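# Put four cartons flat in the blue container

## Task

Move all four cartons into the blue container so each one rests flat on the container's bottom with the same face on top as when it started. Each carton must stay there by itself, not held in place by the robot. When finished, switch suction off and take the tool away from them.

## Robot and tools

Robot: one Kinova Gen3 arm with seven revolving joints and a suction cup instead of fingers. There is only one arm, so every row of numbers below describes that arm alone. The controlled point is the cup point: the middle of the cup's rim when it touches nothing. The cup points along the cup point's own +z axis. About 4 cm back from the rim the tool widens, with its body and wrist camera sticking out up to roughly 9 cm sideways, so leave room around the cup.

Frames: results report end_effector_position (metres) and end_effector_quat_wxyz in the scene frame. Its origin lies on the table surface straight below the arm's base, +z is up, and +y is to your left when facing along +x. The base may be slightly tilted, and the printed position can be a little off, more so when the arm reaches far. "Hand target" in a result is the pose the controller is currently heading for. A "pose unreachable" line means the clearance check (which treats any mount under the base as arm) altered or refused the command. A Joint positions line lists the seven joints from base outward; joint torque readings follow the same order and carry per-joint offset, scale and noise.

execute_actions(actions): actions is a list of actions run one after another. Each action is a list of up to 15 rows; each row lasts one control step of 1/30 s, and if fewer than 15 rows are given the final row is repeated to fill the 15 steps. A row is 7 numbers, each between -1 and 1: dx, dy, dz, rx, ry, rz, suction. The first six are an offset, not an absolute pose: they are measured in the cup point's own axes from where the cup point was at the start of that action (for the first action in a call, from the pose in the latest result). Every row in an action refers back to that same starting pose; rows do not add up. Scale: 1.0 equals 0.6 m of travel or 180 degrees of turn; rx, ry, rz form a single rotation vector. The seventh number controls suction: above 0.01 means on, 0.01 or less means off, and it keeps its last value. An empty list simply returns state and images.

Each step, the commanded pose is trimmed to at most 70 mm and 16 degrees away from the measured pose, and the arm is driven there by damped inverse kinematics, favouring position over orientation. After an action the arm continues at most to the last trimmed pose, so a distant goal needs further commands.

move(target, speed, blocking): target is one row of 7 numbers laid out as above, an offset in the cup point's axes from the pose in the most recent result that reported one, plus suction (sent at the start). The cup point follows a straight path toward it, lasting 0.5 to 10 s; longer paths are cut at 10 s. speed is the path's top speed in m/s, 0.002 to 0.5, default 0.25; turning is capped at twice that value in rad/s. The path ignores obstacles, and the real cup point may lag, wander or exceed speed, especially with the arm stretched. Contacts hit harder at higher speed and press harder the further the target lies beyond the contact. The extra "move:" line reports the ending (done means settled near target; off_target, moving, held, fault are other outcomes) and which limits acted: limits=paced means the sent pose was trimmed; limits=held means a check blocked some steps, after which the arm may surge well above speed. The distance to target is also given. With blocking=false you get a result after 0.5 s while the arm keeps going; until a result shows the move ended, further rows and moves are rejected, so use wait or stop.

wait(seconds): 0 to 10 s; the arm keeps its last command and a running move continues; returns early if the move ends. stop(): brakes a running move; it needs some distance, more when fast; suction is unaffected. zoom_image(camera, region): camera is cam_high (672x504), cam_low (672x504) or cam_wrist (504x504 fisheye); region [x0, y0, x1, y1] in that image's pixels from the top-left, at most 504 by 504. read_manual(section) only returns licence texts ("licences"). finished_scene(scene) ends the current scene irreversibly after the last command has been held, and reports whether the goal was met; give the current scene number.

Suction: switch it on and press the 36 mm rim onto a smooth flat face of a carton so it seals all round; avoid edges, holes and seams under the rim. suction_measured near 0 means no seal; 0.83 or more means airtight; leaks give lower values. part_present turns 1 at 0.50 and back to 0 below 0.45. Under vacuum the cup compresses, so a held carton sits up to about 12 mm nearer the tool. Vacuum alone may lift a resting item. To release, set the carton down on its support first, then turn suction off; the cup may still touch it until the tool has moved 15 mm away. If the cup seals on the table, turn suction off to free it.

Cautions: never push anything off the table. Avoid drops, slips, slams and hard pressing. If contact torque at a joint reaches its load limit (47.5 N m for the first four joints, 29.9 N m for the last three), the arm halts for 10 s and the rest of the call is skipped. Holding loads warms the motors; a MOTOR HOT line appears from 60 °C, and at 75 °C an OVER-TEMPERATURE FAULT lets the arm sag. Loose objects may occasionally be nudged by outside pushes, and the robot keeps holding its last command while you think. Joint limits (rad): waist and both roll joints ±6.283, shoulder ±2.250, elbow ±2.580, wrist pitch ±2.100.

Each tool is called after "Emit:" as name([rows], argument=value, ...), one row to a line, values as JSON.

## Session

Emit:
execute_actions(actions=[])

Scene clock: 0.00 s.
end_effector_position=(+0.4473, -0.0051, +0.2421) suction_measured=0.01 part_present=0 end_effector_quat_wxyz=(+0.002, +0.009, +1.000, -0.004)
Joint positions: [-0.056  0.433  0.     1.659 -0.001  1.054  3.083]
Joint velocities: [ 0. -0.  0. -0.  0.  0. -0.]
Joint torques (N m, as the joint torque sensors report them, + toward a larger angle): no reading
Hand target: +0.447, -0.005, +0.242; +0.002, +0.009, +1.000, -0.004

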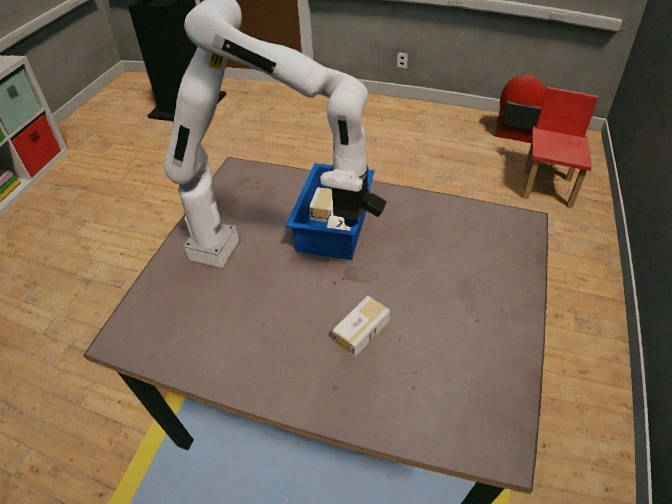

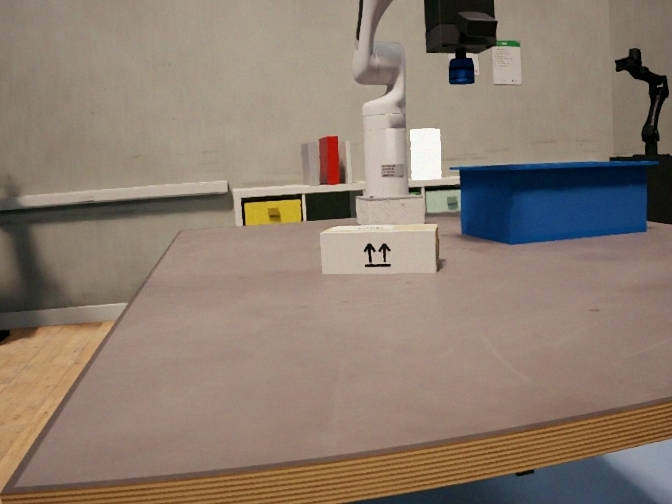

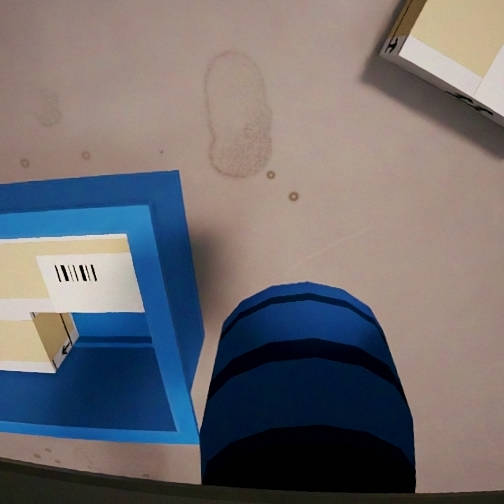

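Emit:
move(target=[0.14,0.3,-0.08,0,0,-0.04,0])

Scene clock: 1.93 s.
end_effector_position=(+0.3659, +0.1758, +0.2880) suction_measured=0.01 part_present=0 end_effector_quat_wxyz=(+0.002, -0.053, +0.999, -0.005)
Joint positions: [-0.419  0.294 -0.13   1.701  0.04   1.153  2.705]
Joint velocities: [-0.005  0.001 -0.003 -0.001  0.002  0.001 -0.002]
Joint torques (N m, as the joint torque sensors report them, + toward a larger angle): [  0.33 -13.38  -0.08  -8.09   0.2   -0.15  -0.29]
Hand target: +0.366, +0.176, +0.288; +0.002, -0.054, +0.999, -0.005
Off the commanded pose: 0.001 m, 0 deg.
move: done

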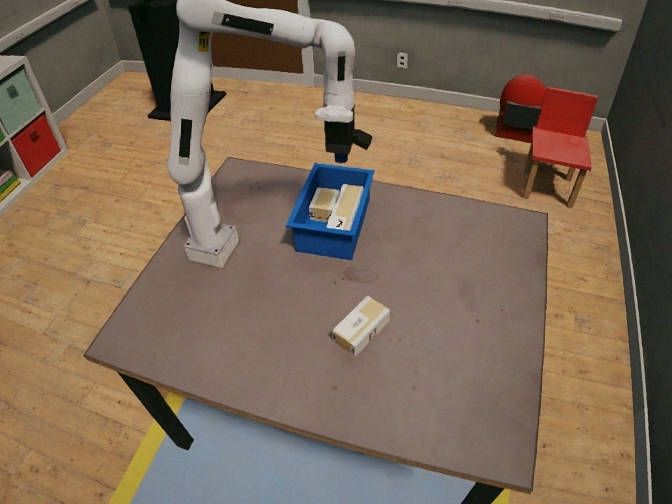

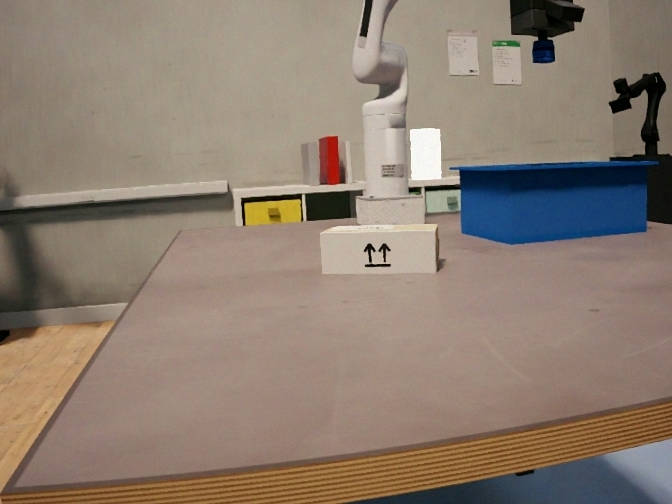

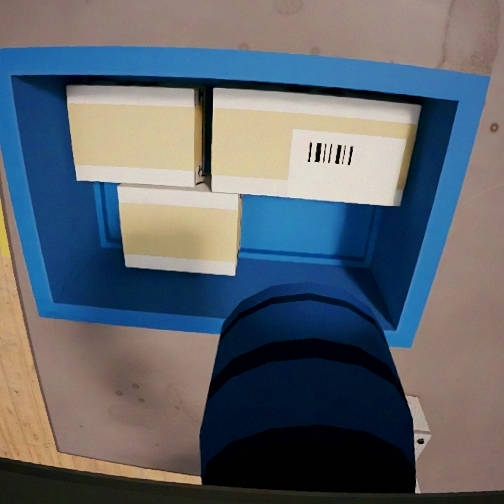

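Emit:
move(target=[0.108,0.116,0.26,0,0,0.028,0])

Scene clock: 4.47 s.
end_effector_position=(+0.2951, +0.2358, +0.1314) suction_measured=0.01 part_present=0 end_effector_quat_wxyz=(+0.002, -0.009, +1.000, -0.005)
Joint positions: [-0.647  0.484 -0.143  2.034  0.111  0.635  2.312]
Joint velocities: [-0.006  0.005 -0.001  0.001  0.002 -0.001 -0.003]
Joint torques (N m, as the joint torque sensors report them, + toward a larger angle): [  0.05 -13.93  -0.11  -5.48   0.18  -0.06  -0.15]
Hand target: +0.295, +0.236, +0.131; +0.002, -0.009, +1.000, -0.005
Off the commanded pose: 0.001 m, 0 deg.
move: done

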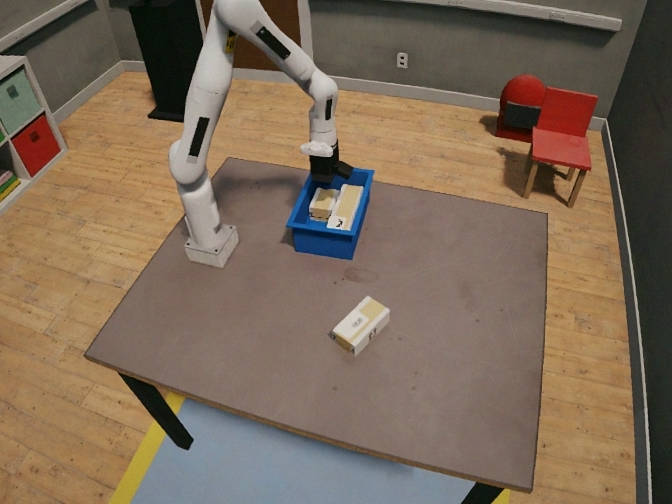

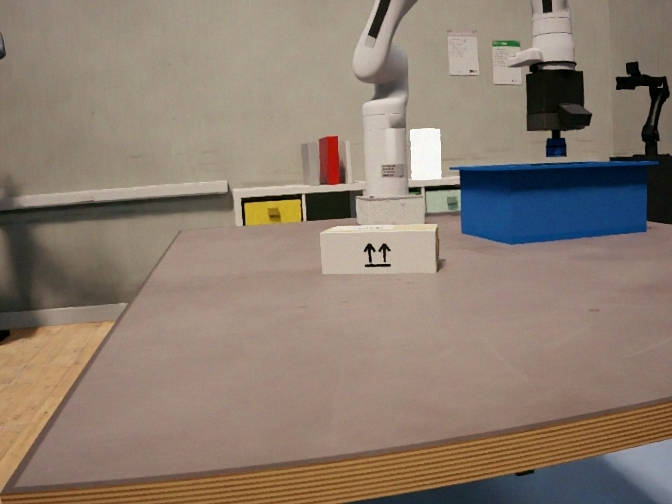

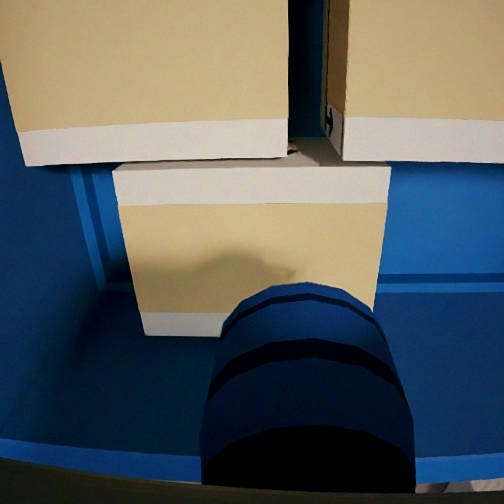

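Emit:
move(target=[0.01,0.017,0.09,0,0,0,0], speed=0.12)

Scene clock: 8.07 s.
end_effector_position=(+0.2894, +0.2453, +0.0776) suction_measured=0.01 part_present=0 end_effector_quat_wxyz=(+0.003, -0.009, +1.000, -0.005)
Joint positions: [-0.7    0.608 -0.115  2.071  0.144  0.472  2.252]
Joint velocities: [-0.002  0.006  0.001  0.001  0.002 -0.001 -0.001]
Joint torques (N m, as the joint torque sensors report them, + toward a larger angle): [  0.64 -14.96  -0.18  -4.01   0.22  -0.08  -0.23]
Hand target: +0.289, +0.245, +0.077; +0.002, -0.009, +1.000, -0.005
Off the commanded pose: 0.000 m, 0 deg.
move: done

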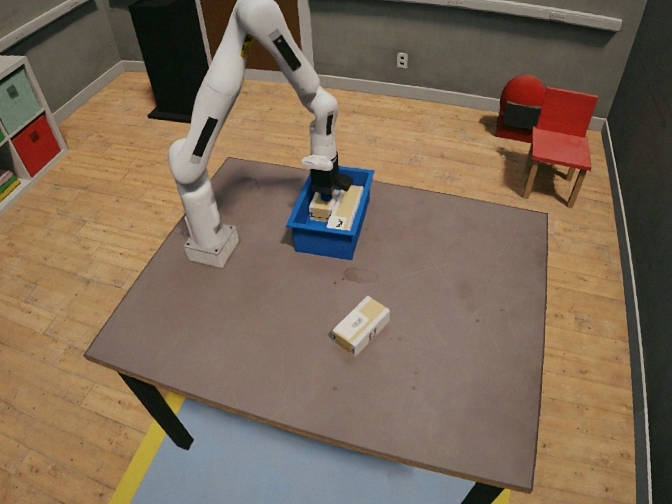

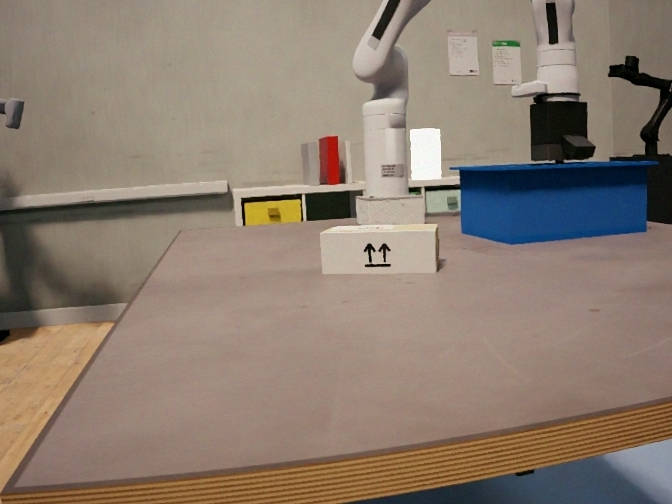

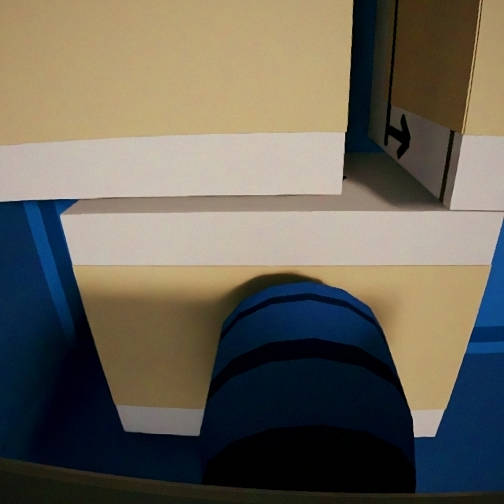

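Emit:
move(target=[0,0,0.03,0,0,0,1], speed=0.025)

Scene clock: 9.40 s.
end_effector_position=(+0.2897, +0.2452, +0.0598) suction_measured=0.91 part_present=1 end_effector_quat_wxyz=(+0.003, -0.009, +1.000, -0.005)
Joint positions: [-0.709  0.651 -0.103  2.08   0.154  0.419  2.243]
Joint velocities: [-0.     0.004  0.001  0.     0.001 -0.003 -0.001]
Joint torques (N m, as the joint torque sensors report them, + toward a larger angle): [  0.57 -16.14   0.05  -3.88   0.21  -0.11  -0.12]
Hand target: +0.290, +0.245, +0.060; +0.003, -0.009, +1.000, -0.005
Off the commanded pose: 0.000 m, 0 deg.
move: done

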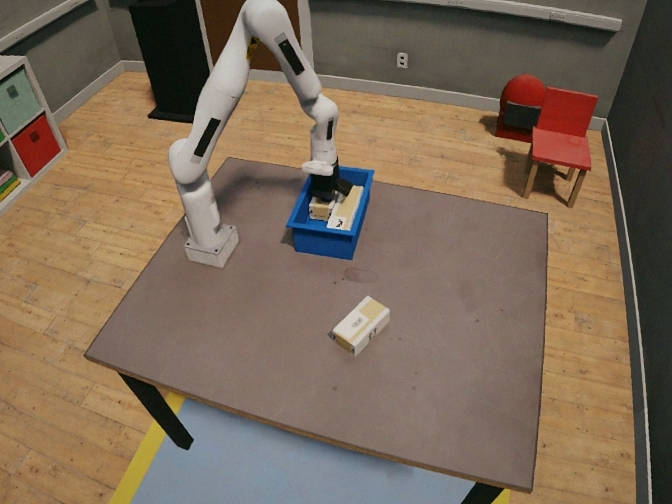

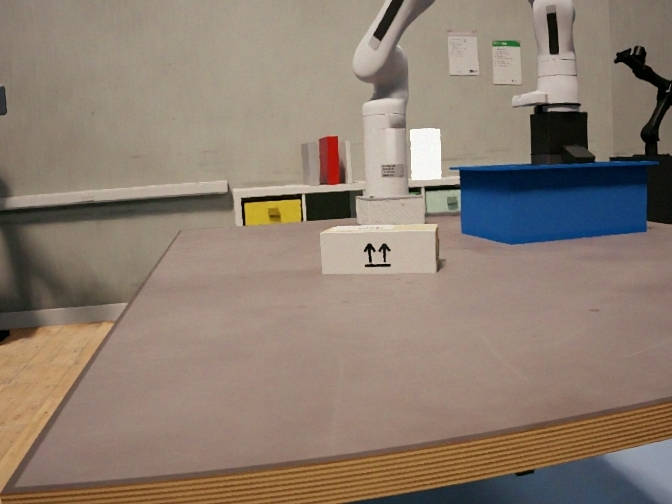

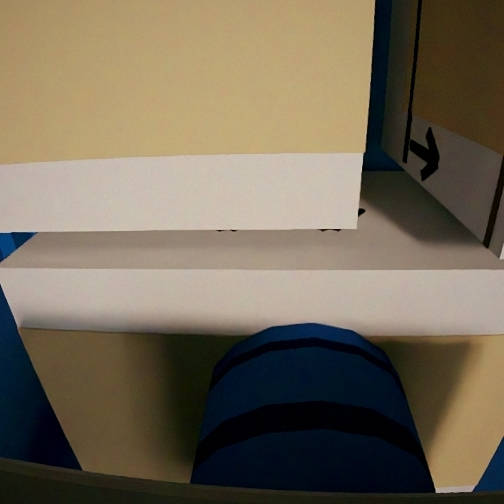

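Emit:
move(target=[0,0.03,0.004,0,0,0,1], speed=0.03)

Emit:
move(target=[0,0,0.004,0,0,0,1], speed=0.01)

Scene clock: 11.03 s.
end_effector_position=(+0.2894, +0.2630, +0.0573) suction_measured=0.93 part_present=1 end_effector_quat_wxyz=(+0.003, -0.009, +1.000, -0.005)
Joint positions: [-0.745  0.67  -0.1    2.043  0.147  0.438  2.218]
Joint velocities: [-0.003  0.002 -0.001 -0.002  0.001  0.002 -0.002]
Joint torques (N m, as the joint torque sensors report them, + toward a larger angle): [  0.21 -16.55  -0.13  -4.18  -0.07  -0.01  -0.18]
Hand target: +0.289, +0.263, +0.057; +0.003, -0.009, +1.000, -0.005
Off the commanded pose: 0.000 m, 0 deg.
move: done

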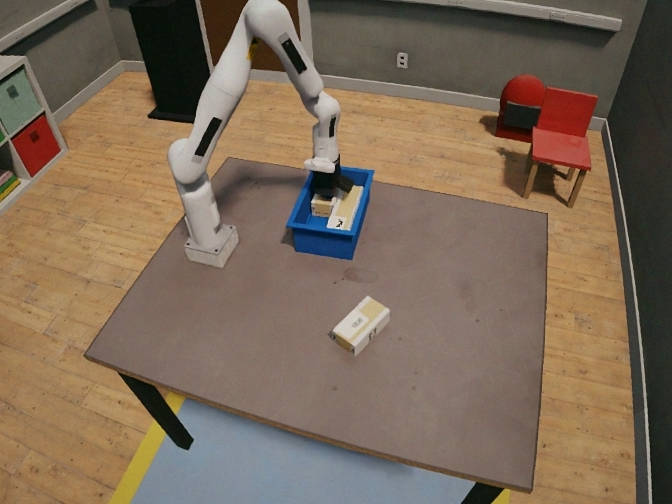

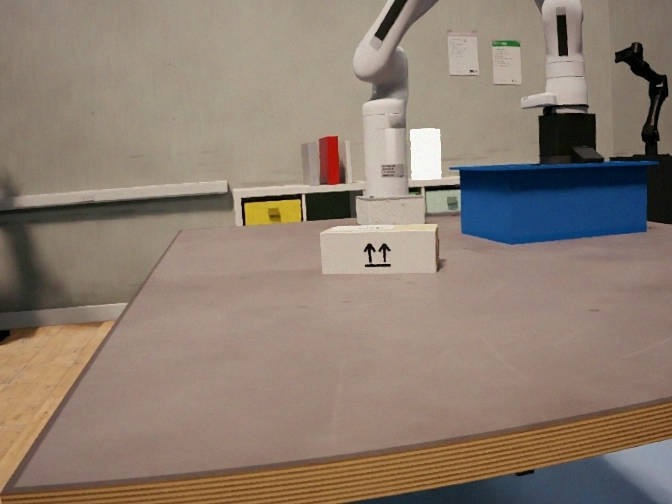

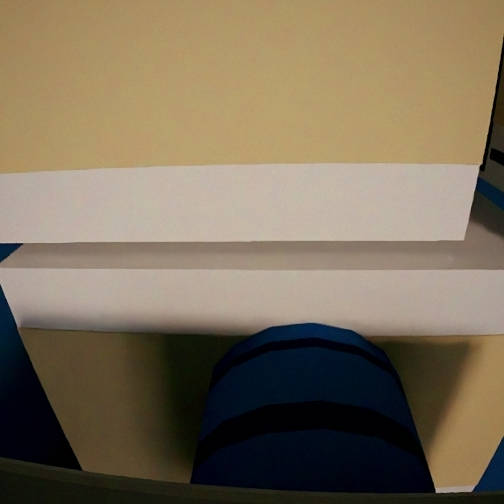

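Scene clock: 11.73 s.
end_effector_position=(+0.2895, +0.2630, +0.0550) suction_measured=0.93 part_present=1 end_effector_quat_wxyz=(+0.003, -0.009, +1.000, -0.005)
Joint positions: [-0.746  0.675 -0.099  2.044  0.148  0.431  2.217]
Joint velocities: [-0.     0.001 -0.001  0.     0.001 -0.001 -0.   ]
Joint torques (N m, as the joint torque sensors report them, + toward a larger angle): [  0.52 -16.61   0.19  -3.99   0.02  -0.15  -0.05]
Hand target: +0.289, +0.263, +0.055; +0.003, -0.009, +1.000, -0.005
Off the commanded pose: 0.000 m, 0 deg.
move: done

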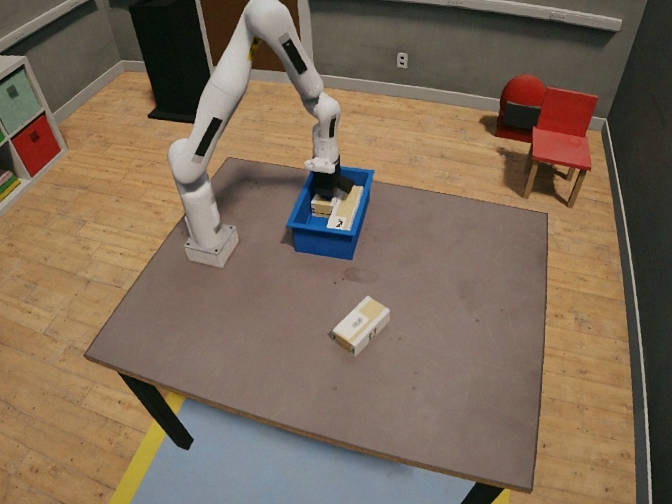

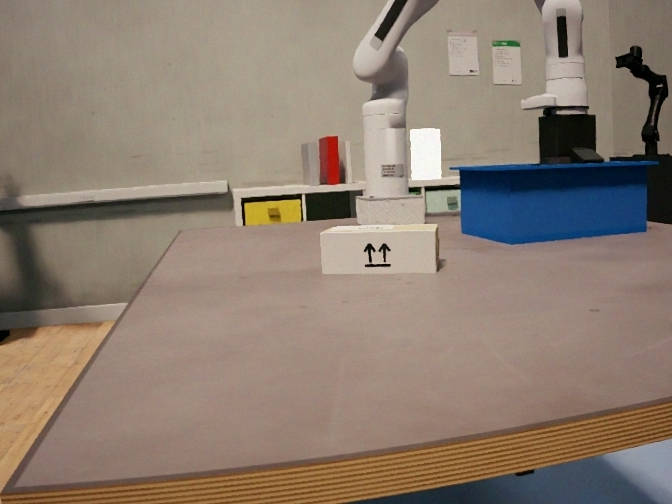

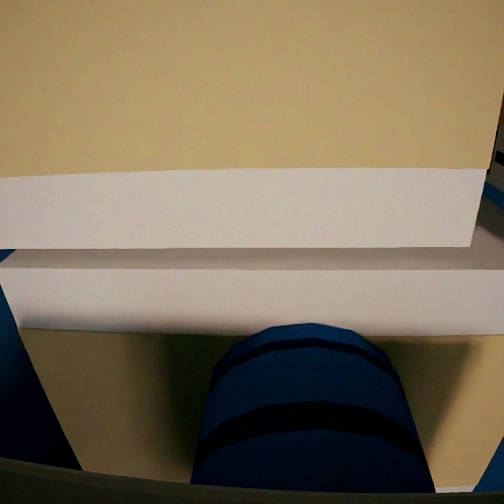

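Emit:
move(target=[0,0.018,0.003,0,0,0,1], speed=0.02)

Emit:
move(target=[0,0.008,0,0,0,0,1], speed=0.012)

Scene clock: 13.10 s.
end_effector_position=(+0.2898, +0.2738, +0.0538) suction_measured=0.93 part_present=1 end_effector_quat_wxyz=(+0.003, -0.008, +1.000, -0.004)
Joint positions: [-0.766  0.686 -0.097  2.021  0.144  0.442  2.202]
Joint velocities: [-0.004  0.001  0.001 -0.003  0.001  0.002 -0.002]
Joint torques (N m, as the joint torque sensors report them, + toward a larger angle): [  0.21 -15.52  -0.32  -4.21   0.05  -0.14  -0.17]
Hand target: +0.289, +0.274, +0.053; +0.003, -0.009, +1.000, -0.005
Off the commanded pose: 0.001 m, 0 deg.
move: done

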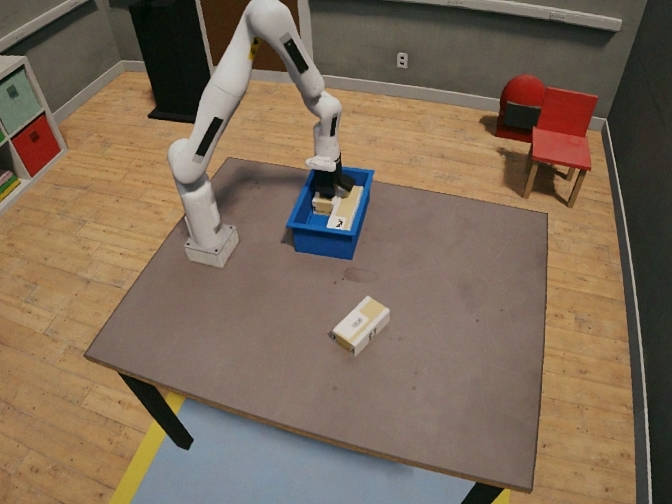

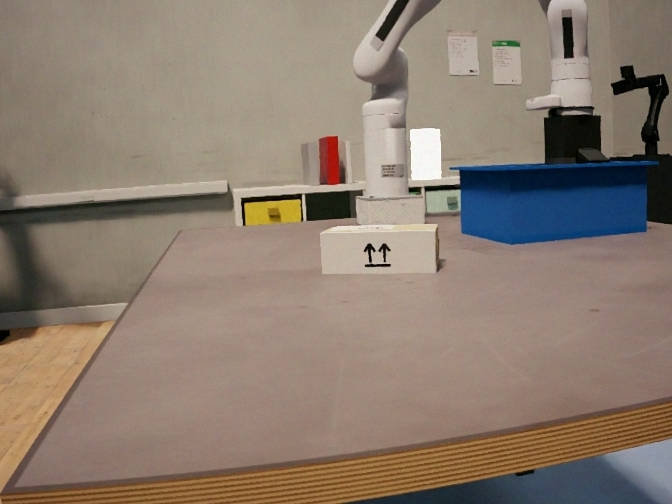

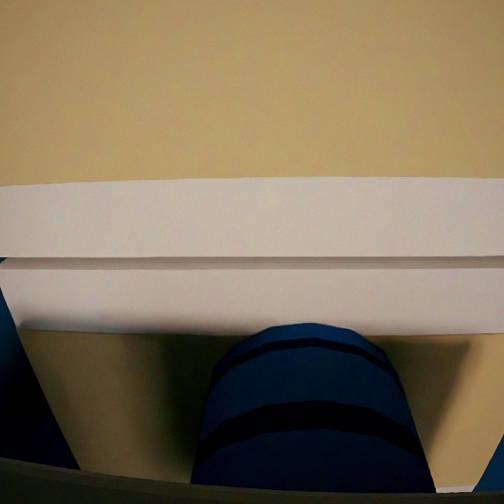

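Scene clock: 13.80 s.
end_effector_position=(+0.2899, +0.2786, +0.0540) suction_measured=0.93 part_present=1 end_effector_quat_wxyz=(+0.004, -0.008, +1.000, -0.004)
Joint positions: [-0.775  0.689 -0.097  2.01   0.142  0.449  2.196]
Joint velocities: [-0.002  0.001  0.    -0.002  0.001  0.001 -0.001]
Joint torques (N m, as the joint torque sensors report them, + toward a larger angle): [  0.12 -16.24   0.1   -4.17   0.12  -0.31  -0.27]
Hand target: +0.290, +0.279, +0.054; +0.003, -0.008, +1.000, -0.004
Off the commanded pose: 0.000 m, 0 deg.
move: done

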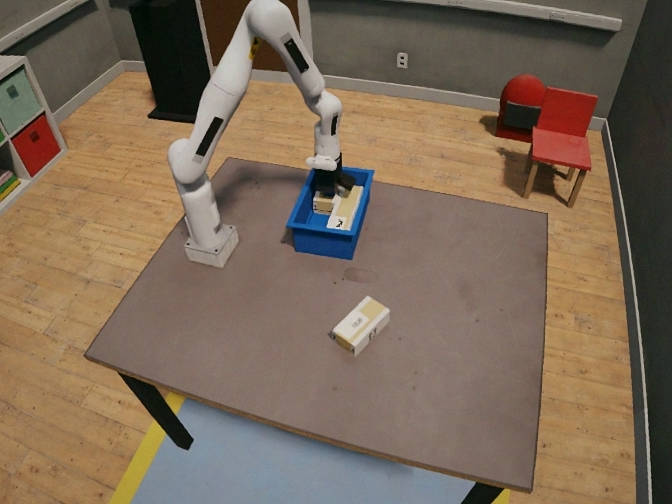

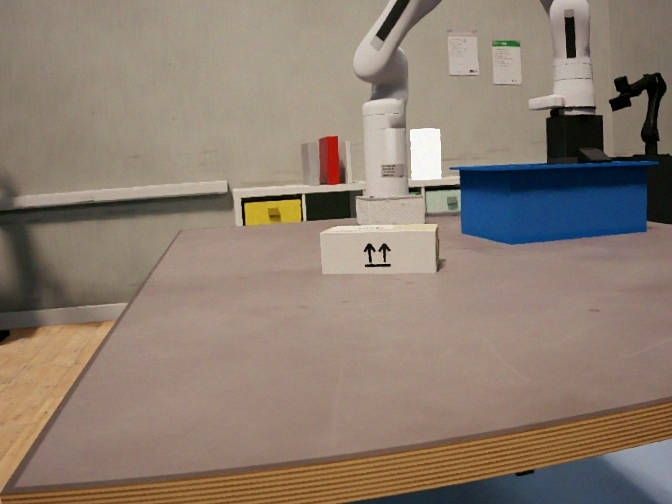

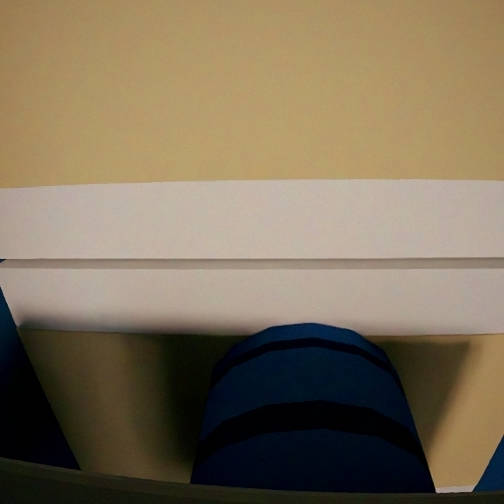

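Emit:
execute_actions([
  [[0,0.001,0,0,0,0,1],[0,0.002,0,0,0,0,1],[0,0.003,0,0,0,0,1],[0,0.004,0,0,0,0,1]],
  [[0,0,-0.003,0,0,0,0]],
])

Emit:
move(target=[0,-0.005,-0.16,0,0,0,0], speed=0.15)

Emit:
move(target=[-0.06,-0.2,-0.14,0,0,0,0])

Scene clock: 15.67 s.
end_effector_position=(+0.2904, +0.2812, +0.0576) suction_measured=0.01 part_present=0 end_effector_quat_wxyz=(+0.005, -0.008, +1.000, -0.003)
Joint positions: [-0.778  0.682 -0.097  2.004  0.14   0.46   2.194]
Joint velocities: [-0.    -0.001 -0.003 -0.    -0.     0.    -0.   ]
Joint torques (N m, as the joint torque sensors report them, + toward a larger angle): [  0.07 -12.96   0.04  -4.45   0.01  -0.91  -0.13]
Hand target: +0.290, +0.281, +0.056; +0.004, -0.008, +1.000, -0.004
Off the commanded pose: 0.002 m, 0 deg.

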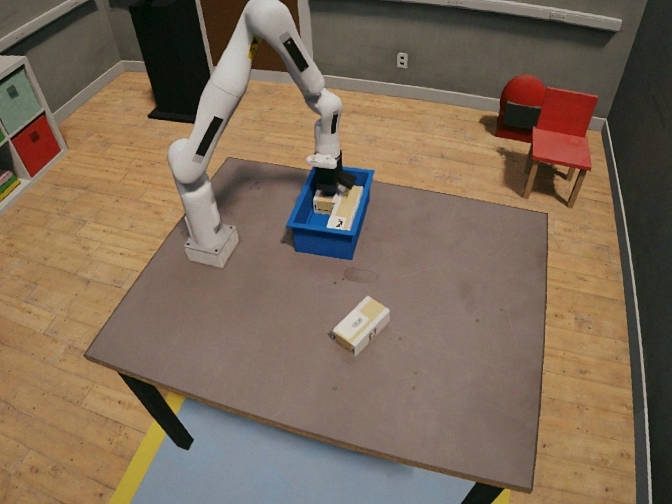

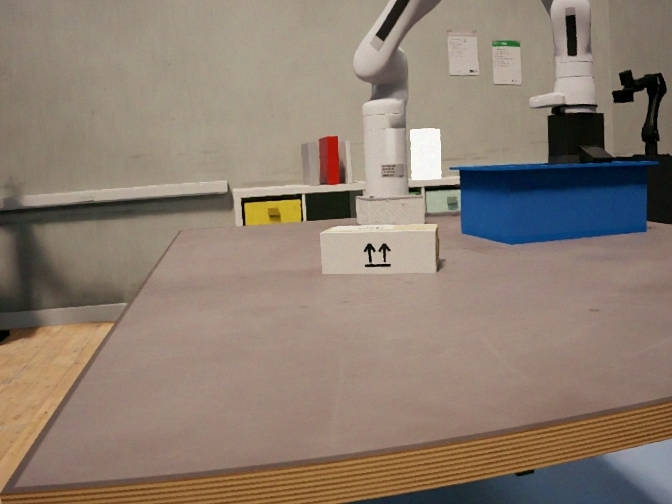

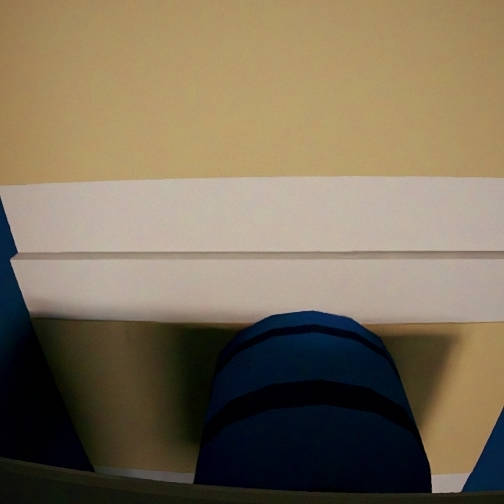

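Scene clock: 16.77 s.
end_effector_position=(+0.2893, +0.2788, +0.1533) suction_measured=0.01 part_present=0 end_effector_quat_wxyz=(+0.004, -0.008, +1.000, -0.004)
Joint positions: [-0.743  0.475 -0.135  1.938  0.093  0.733  2.241]
Joint velocities: [ 0.002 -0.005  0.002 -0.001 -0.     0.002  0.001]
Joint torques (N m, as the joint torque sensors report them, + toward a larger angle): [ -0.07 -14.65   0.07  -5.98   0.29  -0.01  -0.25]
Hand target: +0.289, +0.279, +0.153; +0.005, -0.008, +1.000, -0.003
Off the commanded pose: 0.000 m, 0 deg.
move: done

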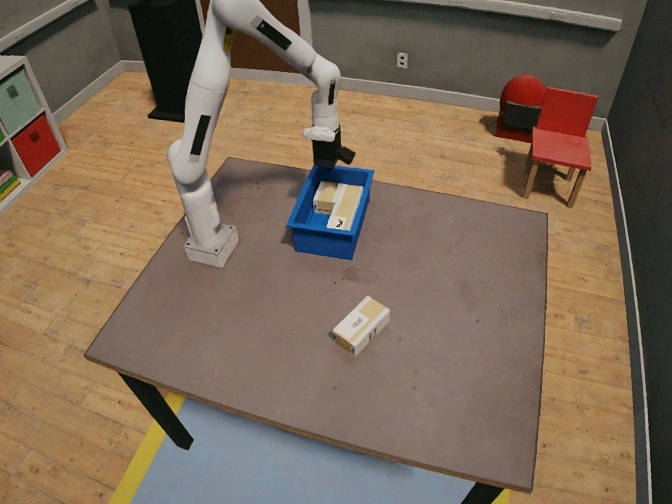

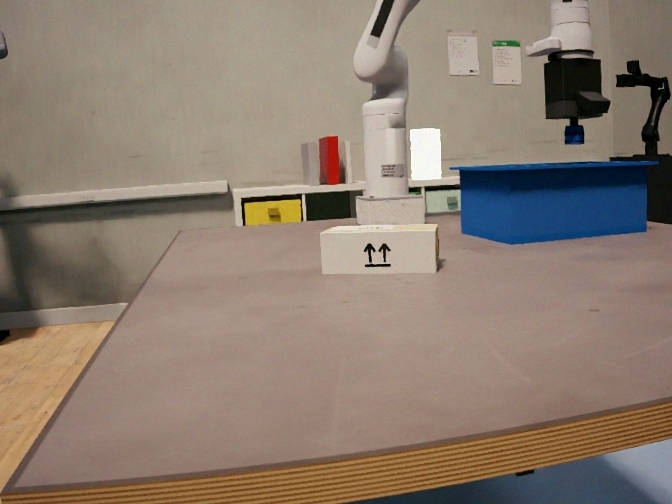

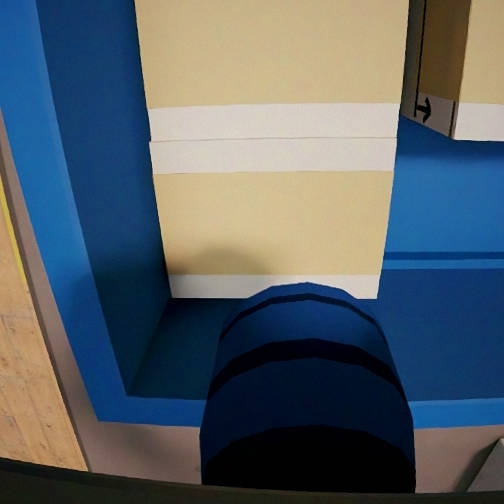

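Scene clock: 17.93 s.
end_effector_position=(+0.3265, +0.1606, +0.2381) suction_measured=0.01 part_present=0 end_effector_quat_wxyz=(+0.004, -0.008, +1.000, -0.003)
Joint positions: [-0.46   0.26  -0.092  1.931  0.027  0.95   2.609]
Joint velocities: [ 0.004 -0.002  0.002 -0.001 -0.002  0.001  0.002]
Joint torques (N m, as the joint torque sensors report them, + toward a larger angle): [  0.14 -12.03   0.04  -7.54   0.34  -0.3   -0.2 ]
Hand target: +0.327, +0.160, +0.238; +0.004, -0.008, +1.000, -0.003
Off the commanded pose: 0.001 m, 0 deg.
move: done

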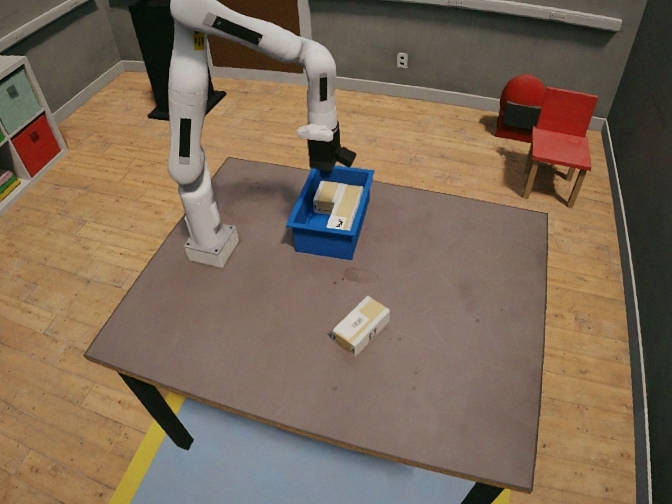

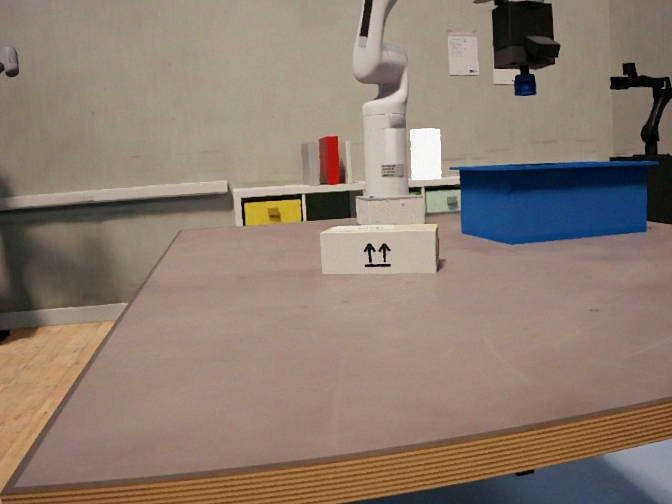

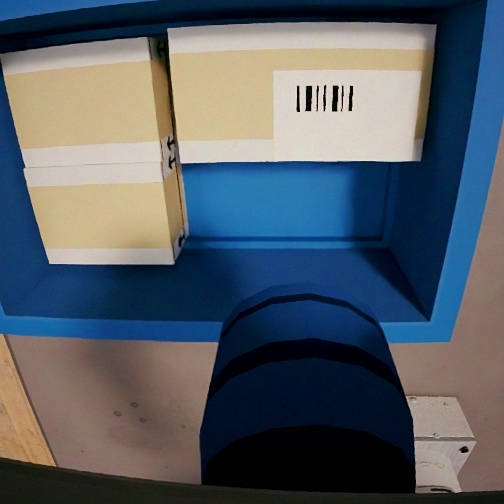

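Emit:
move(target=[-0.30,-0.535,0.08,0,0,0.139,0], speed=0.35)

Scene clock: 20.90 s.
end_effector_position=(+0.5137, -0.1557, +0.1939) suction_measured=0.01 part_present=0 end_effector_quat_wxyz=(+0.005, +0.208, +0.978, -0.001)
Joint positions: [ 0.152  0.679  0.148  1.408 -0.112  1.062  3.06 ]
Joint velocities: [ 0.004  0.007  0.001 -0.003 -0.001  0.002  0.001]
Joint torques (N m, as the joint torque sensors report them, + toward a larger angle): [ -0.1  -19.15   0.97  -8.25   0.21  -0.32  -0.18]
Hand target: +0.514, -0.156, +0.194; +0.004, +0.208, +0.978, -0.001
Off the commanded pose: 0.002 m, 0 deg.
move: done

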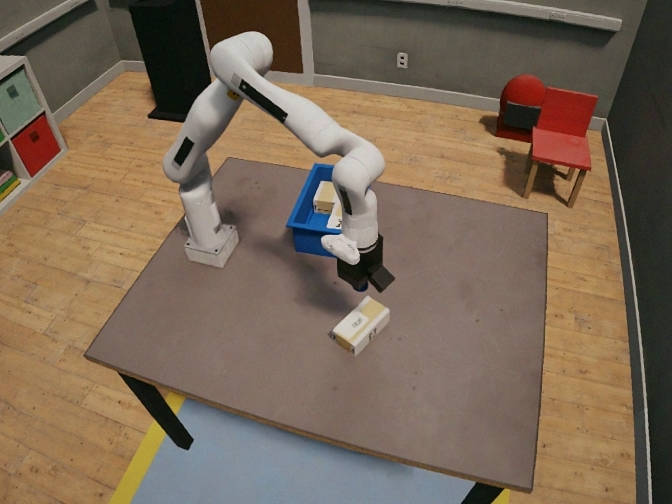

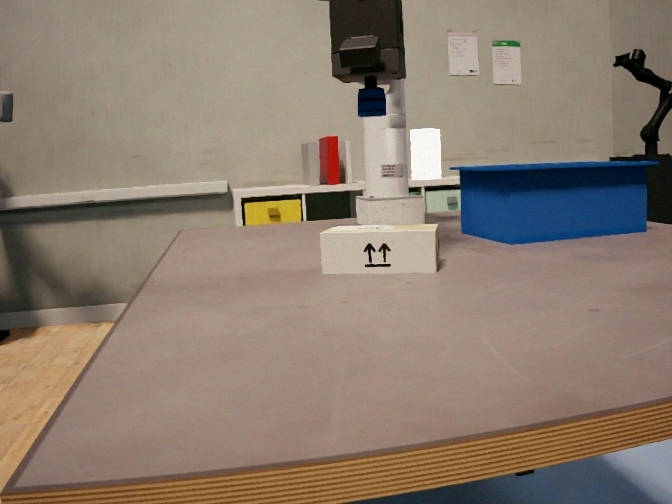

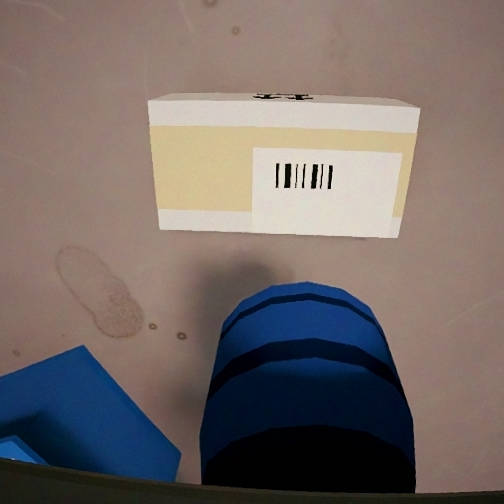

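Emit:
move(target=[-0.017,-0.006,0.195,0,0,0.007,0], speed=0.2)

Scene clock: 22.80 s.
end_effector_position=(+0.5228, -0.1637, +0.0773) suction_measured=0.01 part_present=0 end_effector_quat_wxyz=(+0.005, +0.219, +0.976, -0.001)
Joint positions: [ 0.172  0.864  0.128  1.471 -0.141  0.815  3.068]
Joint velocities: [ 0.     0.005 -0.    -0.    -0.    -0.     0.   ]
Joint torques (N m, as the joint torque sensors report them, + toward a larger angle): [  0.25 -20.67   1.55  -6.76   0.1   -0.15  -0.23]
Hand target: +0.523, -0.164, +0.077; +0.005, +0.219, +0.976, -0.001
Off the commanded pose: 0.000 m, 0 deg.
move: done

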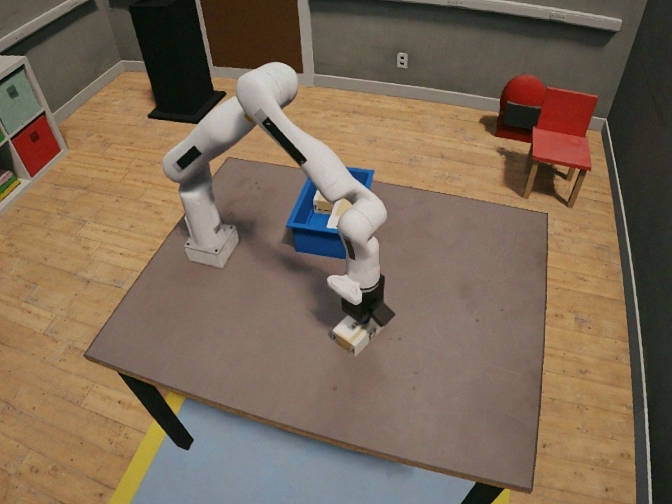

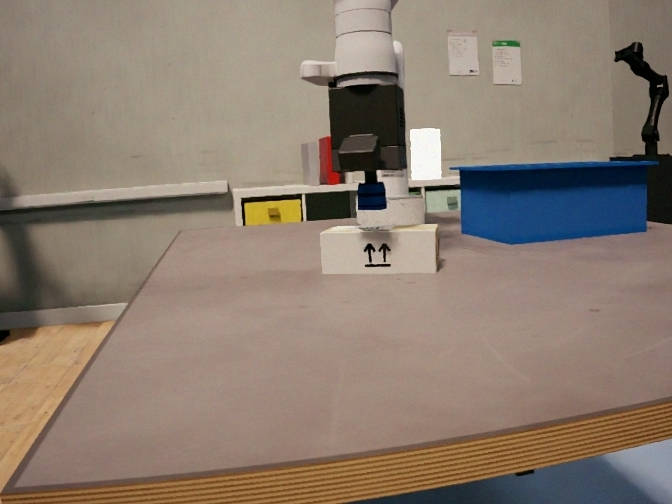

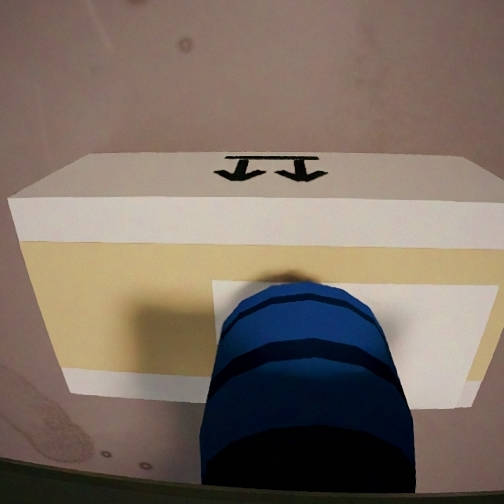

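Emit:
move(target=[0.006,0,0.025,0,0,0.005,0], speed=0.05)

Emit:
move(target=[0,0,0.025,0,0,0,1], speed=0.025)

Scene clock: 24.20 s.
end_effector_position=(+0.5198, -0.1622, +0.0624) suction_measured=0.01 part_present=0 end_effector_quat_wxyz=(+0.005, +0.227, +0.974, -0.001)
Joint positions: [ 0.171  0.883  0.128  1.492 -0.148  0.776  3.058]
Joint velocities: [-0.     0.002 -0.001  0.002 -0.002 -0.003 -0.001]
Joint torques (N m, as the joint torque sensors report them, + toward a larger angle): [  0.19 -20.35   1.14  -6.3    0.2   -0.04  -0.15]
Hand target: +0.520, -0.162, +0.062; +0.005, +0.227, +0.974, -0.001
Off the commanded pose: 0.000 m, 0 deg.
move: done

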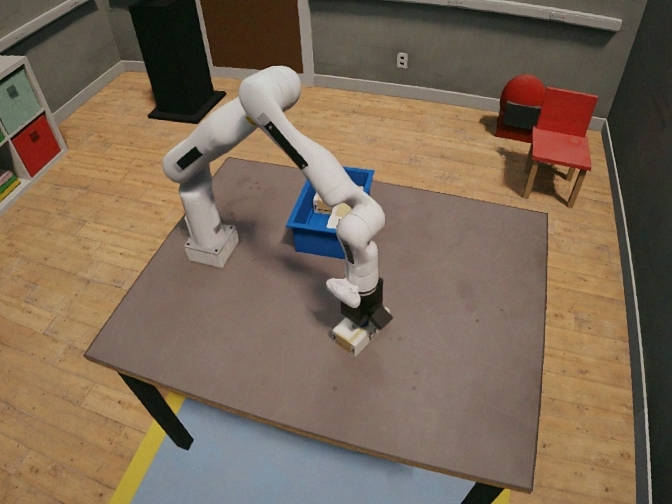

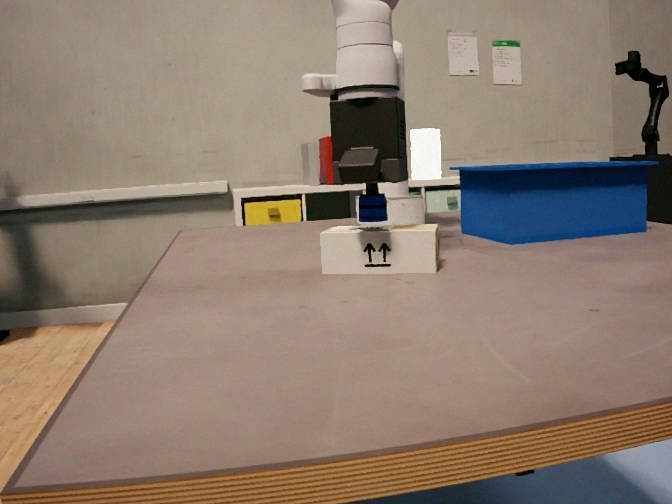

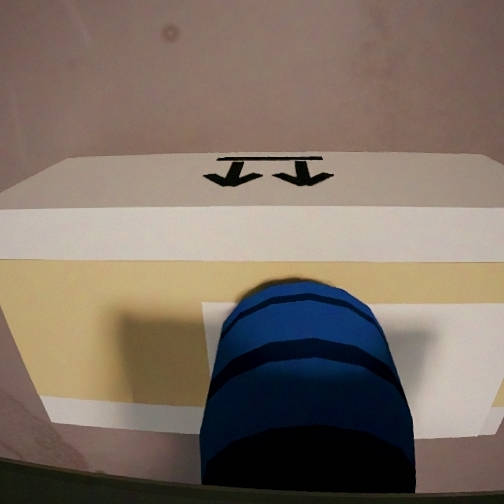

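Scene clock: 25.03 s.
end_effector_position=(+0.5199, -0.1623, +0.0474) suction_measured=0.88 part_present=1 end_effector_quat_wxyz=(+0.005, +0.227, +0.974, -0.001)
Joint positions: [ 0.173  0.909  0.124  1.496 -0.151  0.746  3.06 ]
Joint velocities: [ 0.002  0.    -0.    -0.001 -0.    -0.003 -0.   ]
Joint torques (N m, as the joint torque sensors report them, + toward a larger angle): [  0.28 -21.81   1.31  -6.77   0.13  -0.15  -0.19]
Hand target: +0.520, -0.162, +0.047; +0.005, +0.227, +0.974, -0.001
Off the commanded pose: 0.000 m, 0 deg.
move: done

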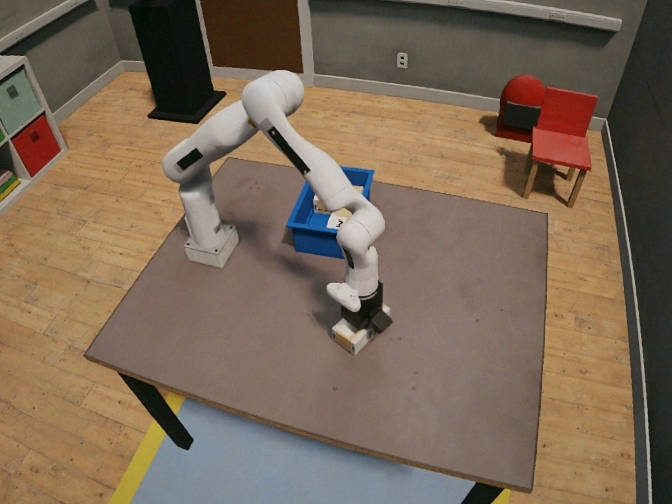

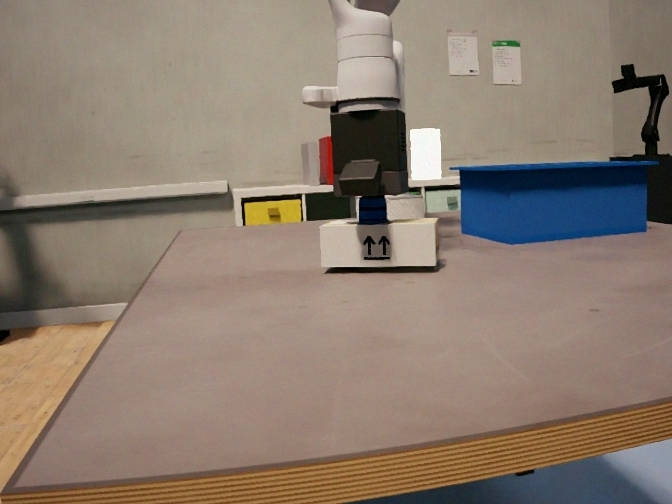

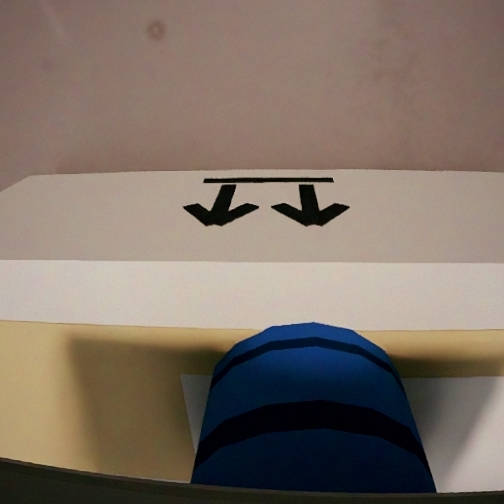

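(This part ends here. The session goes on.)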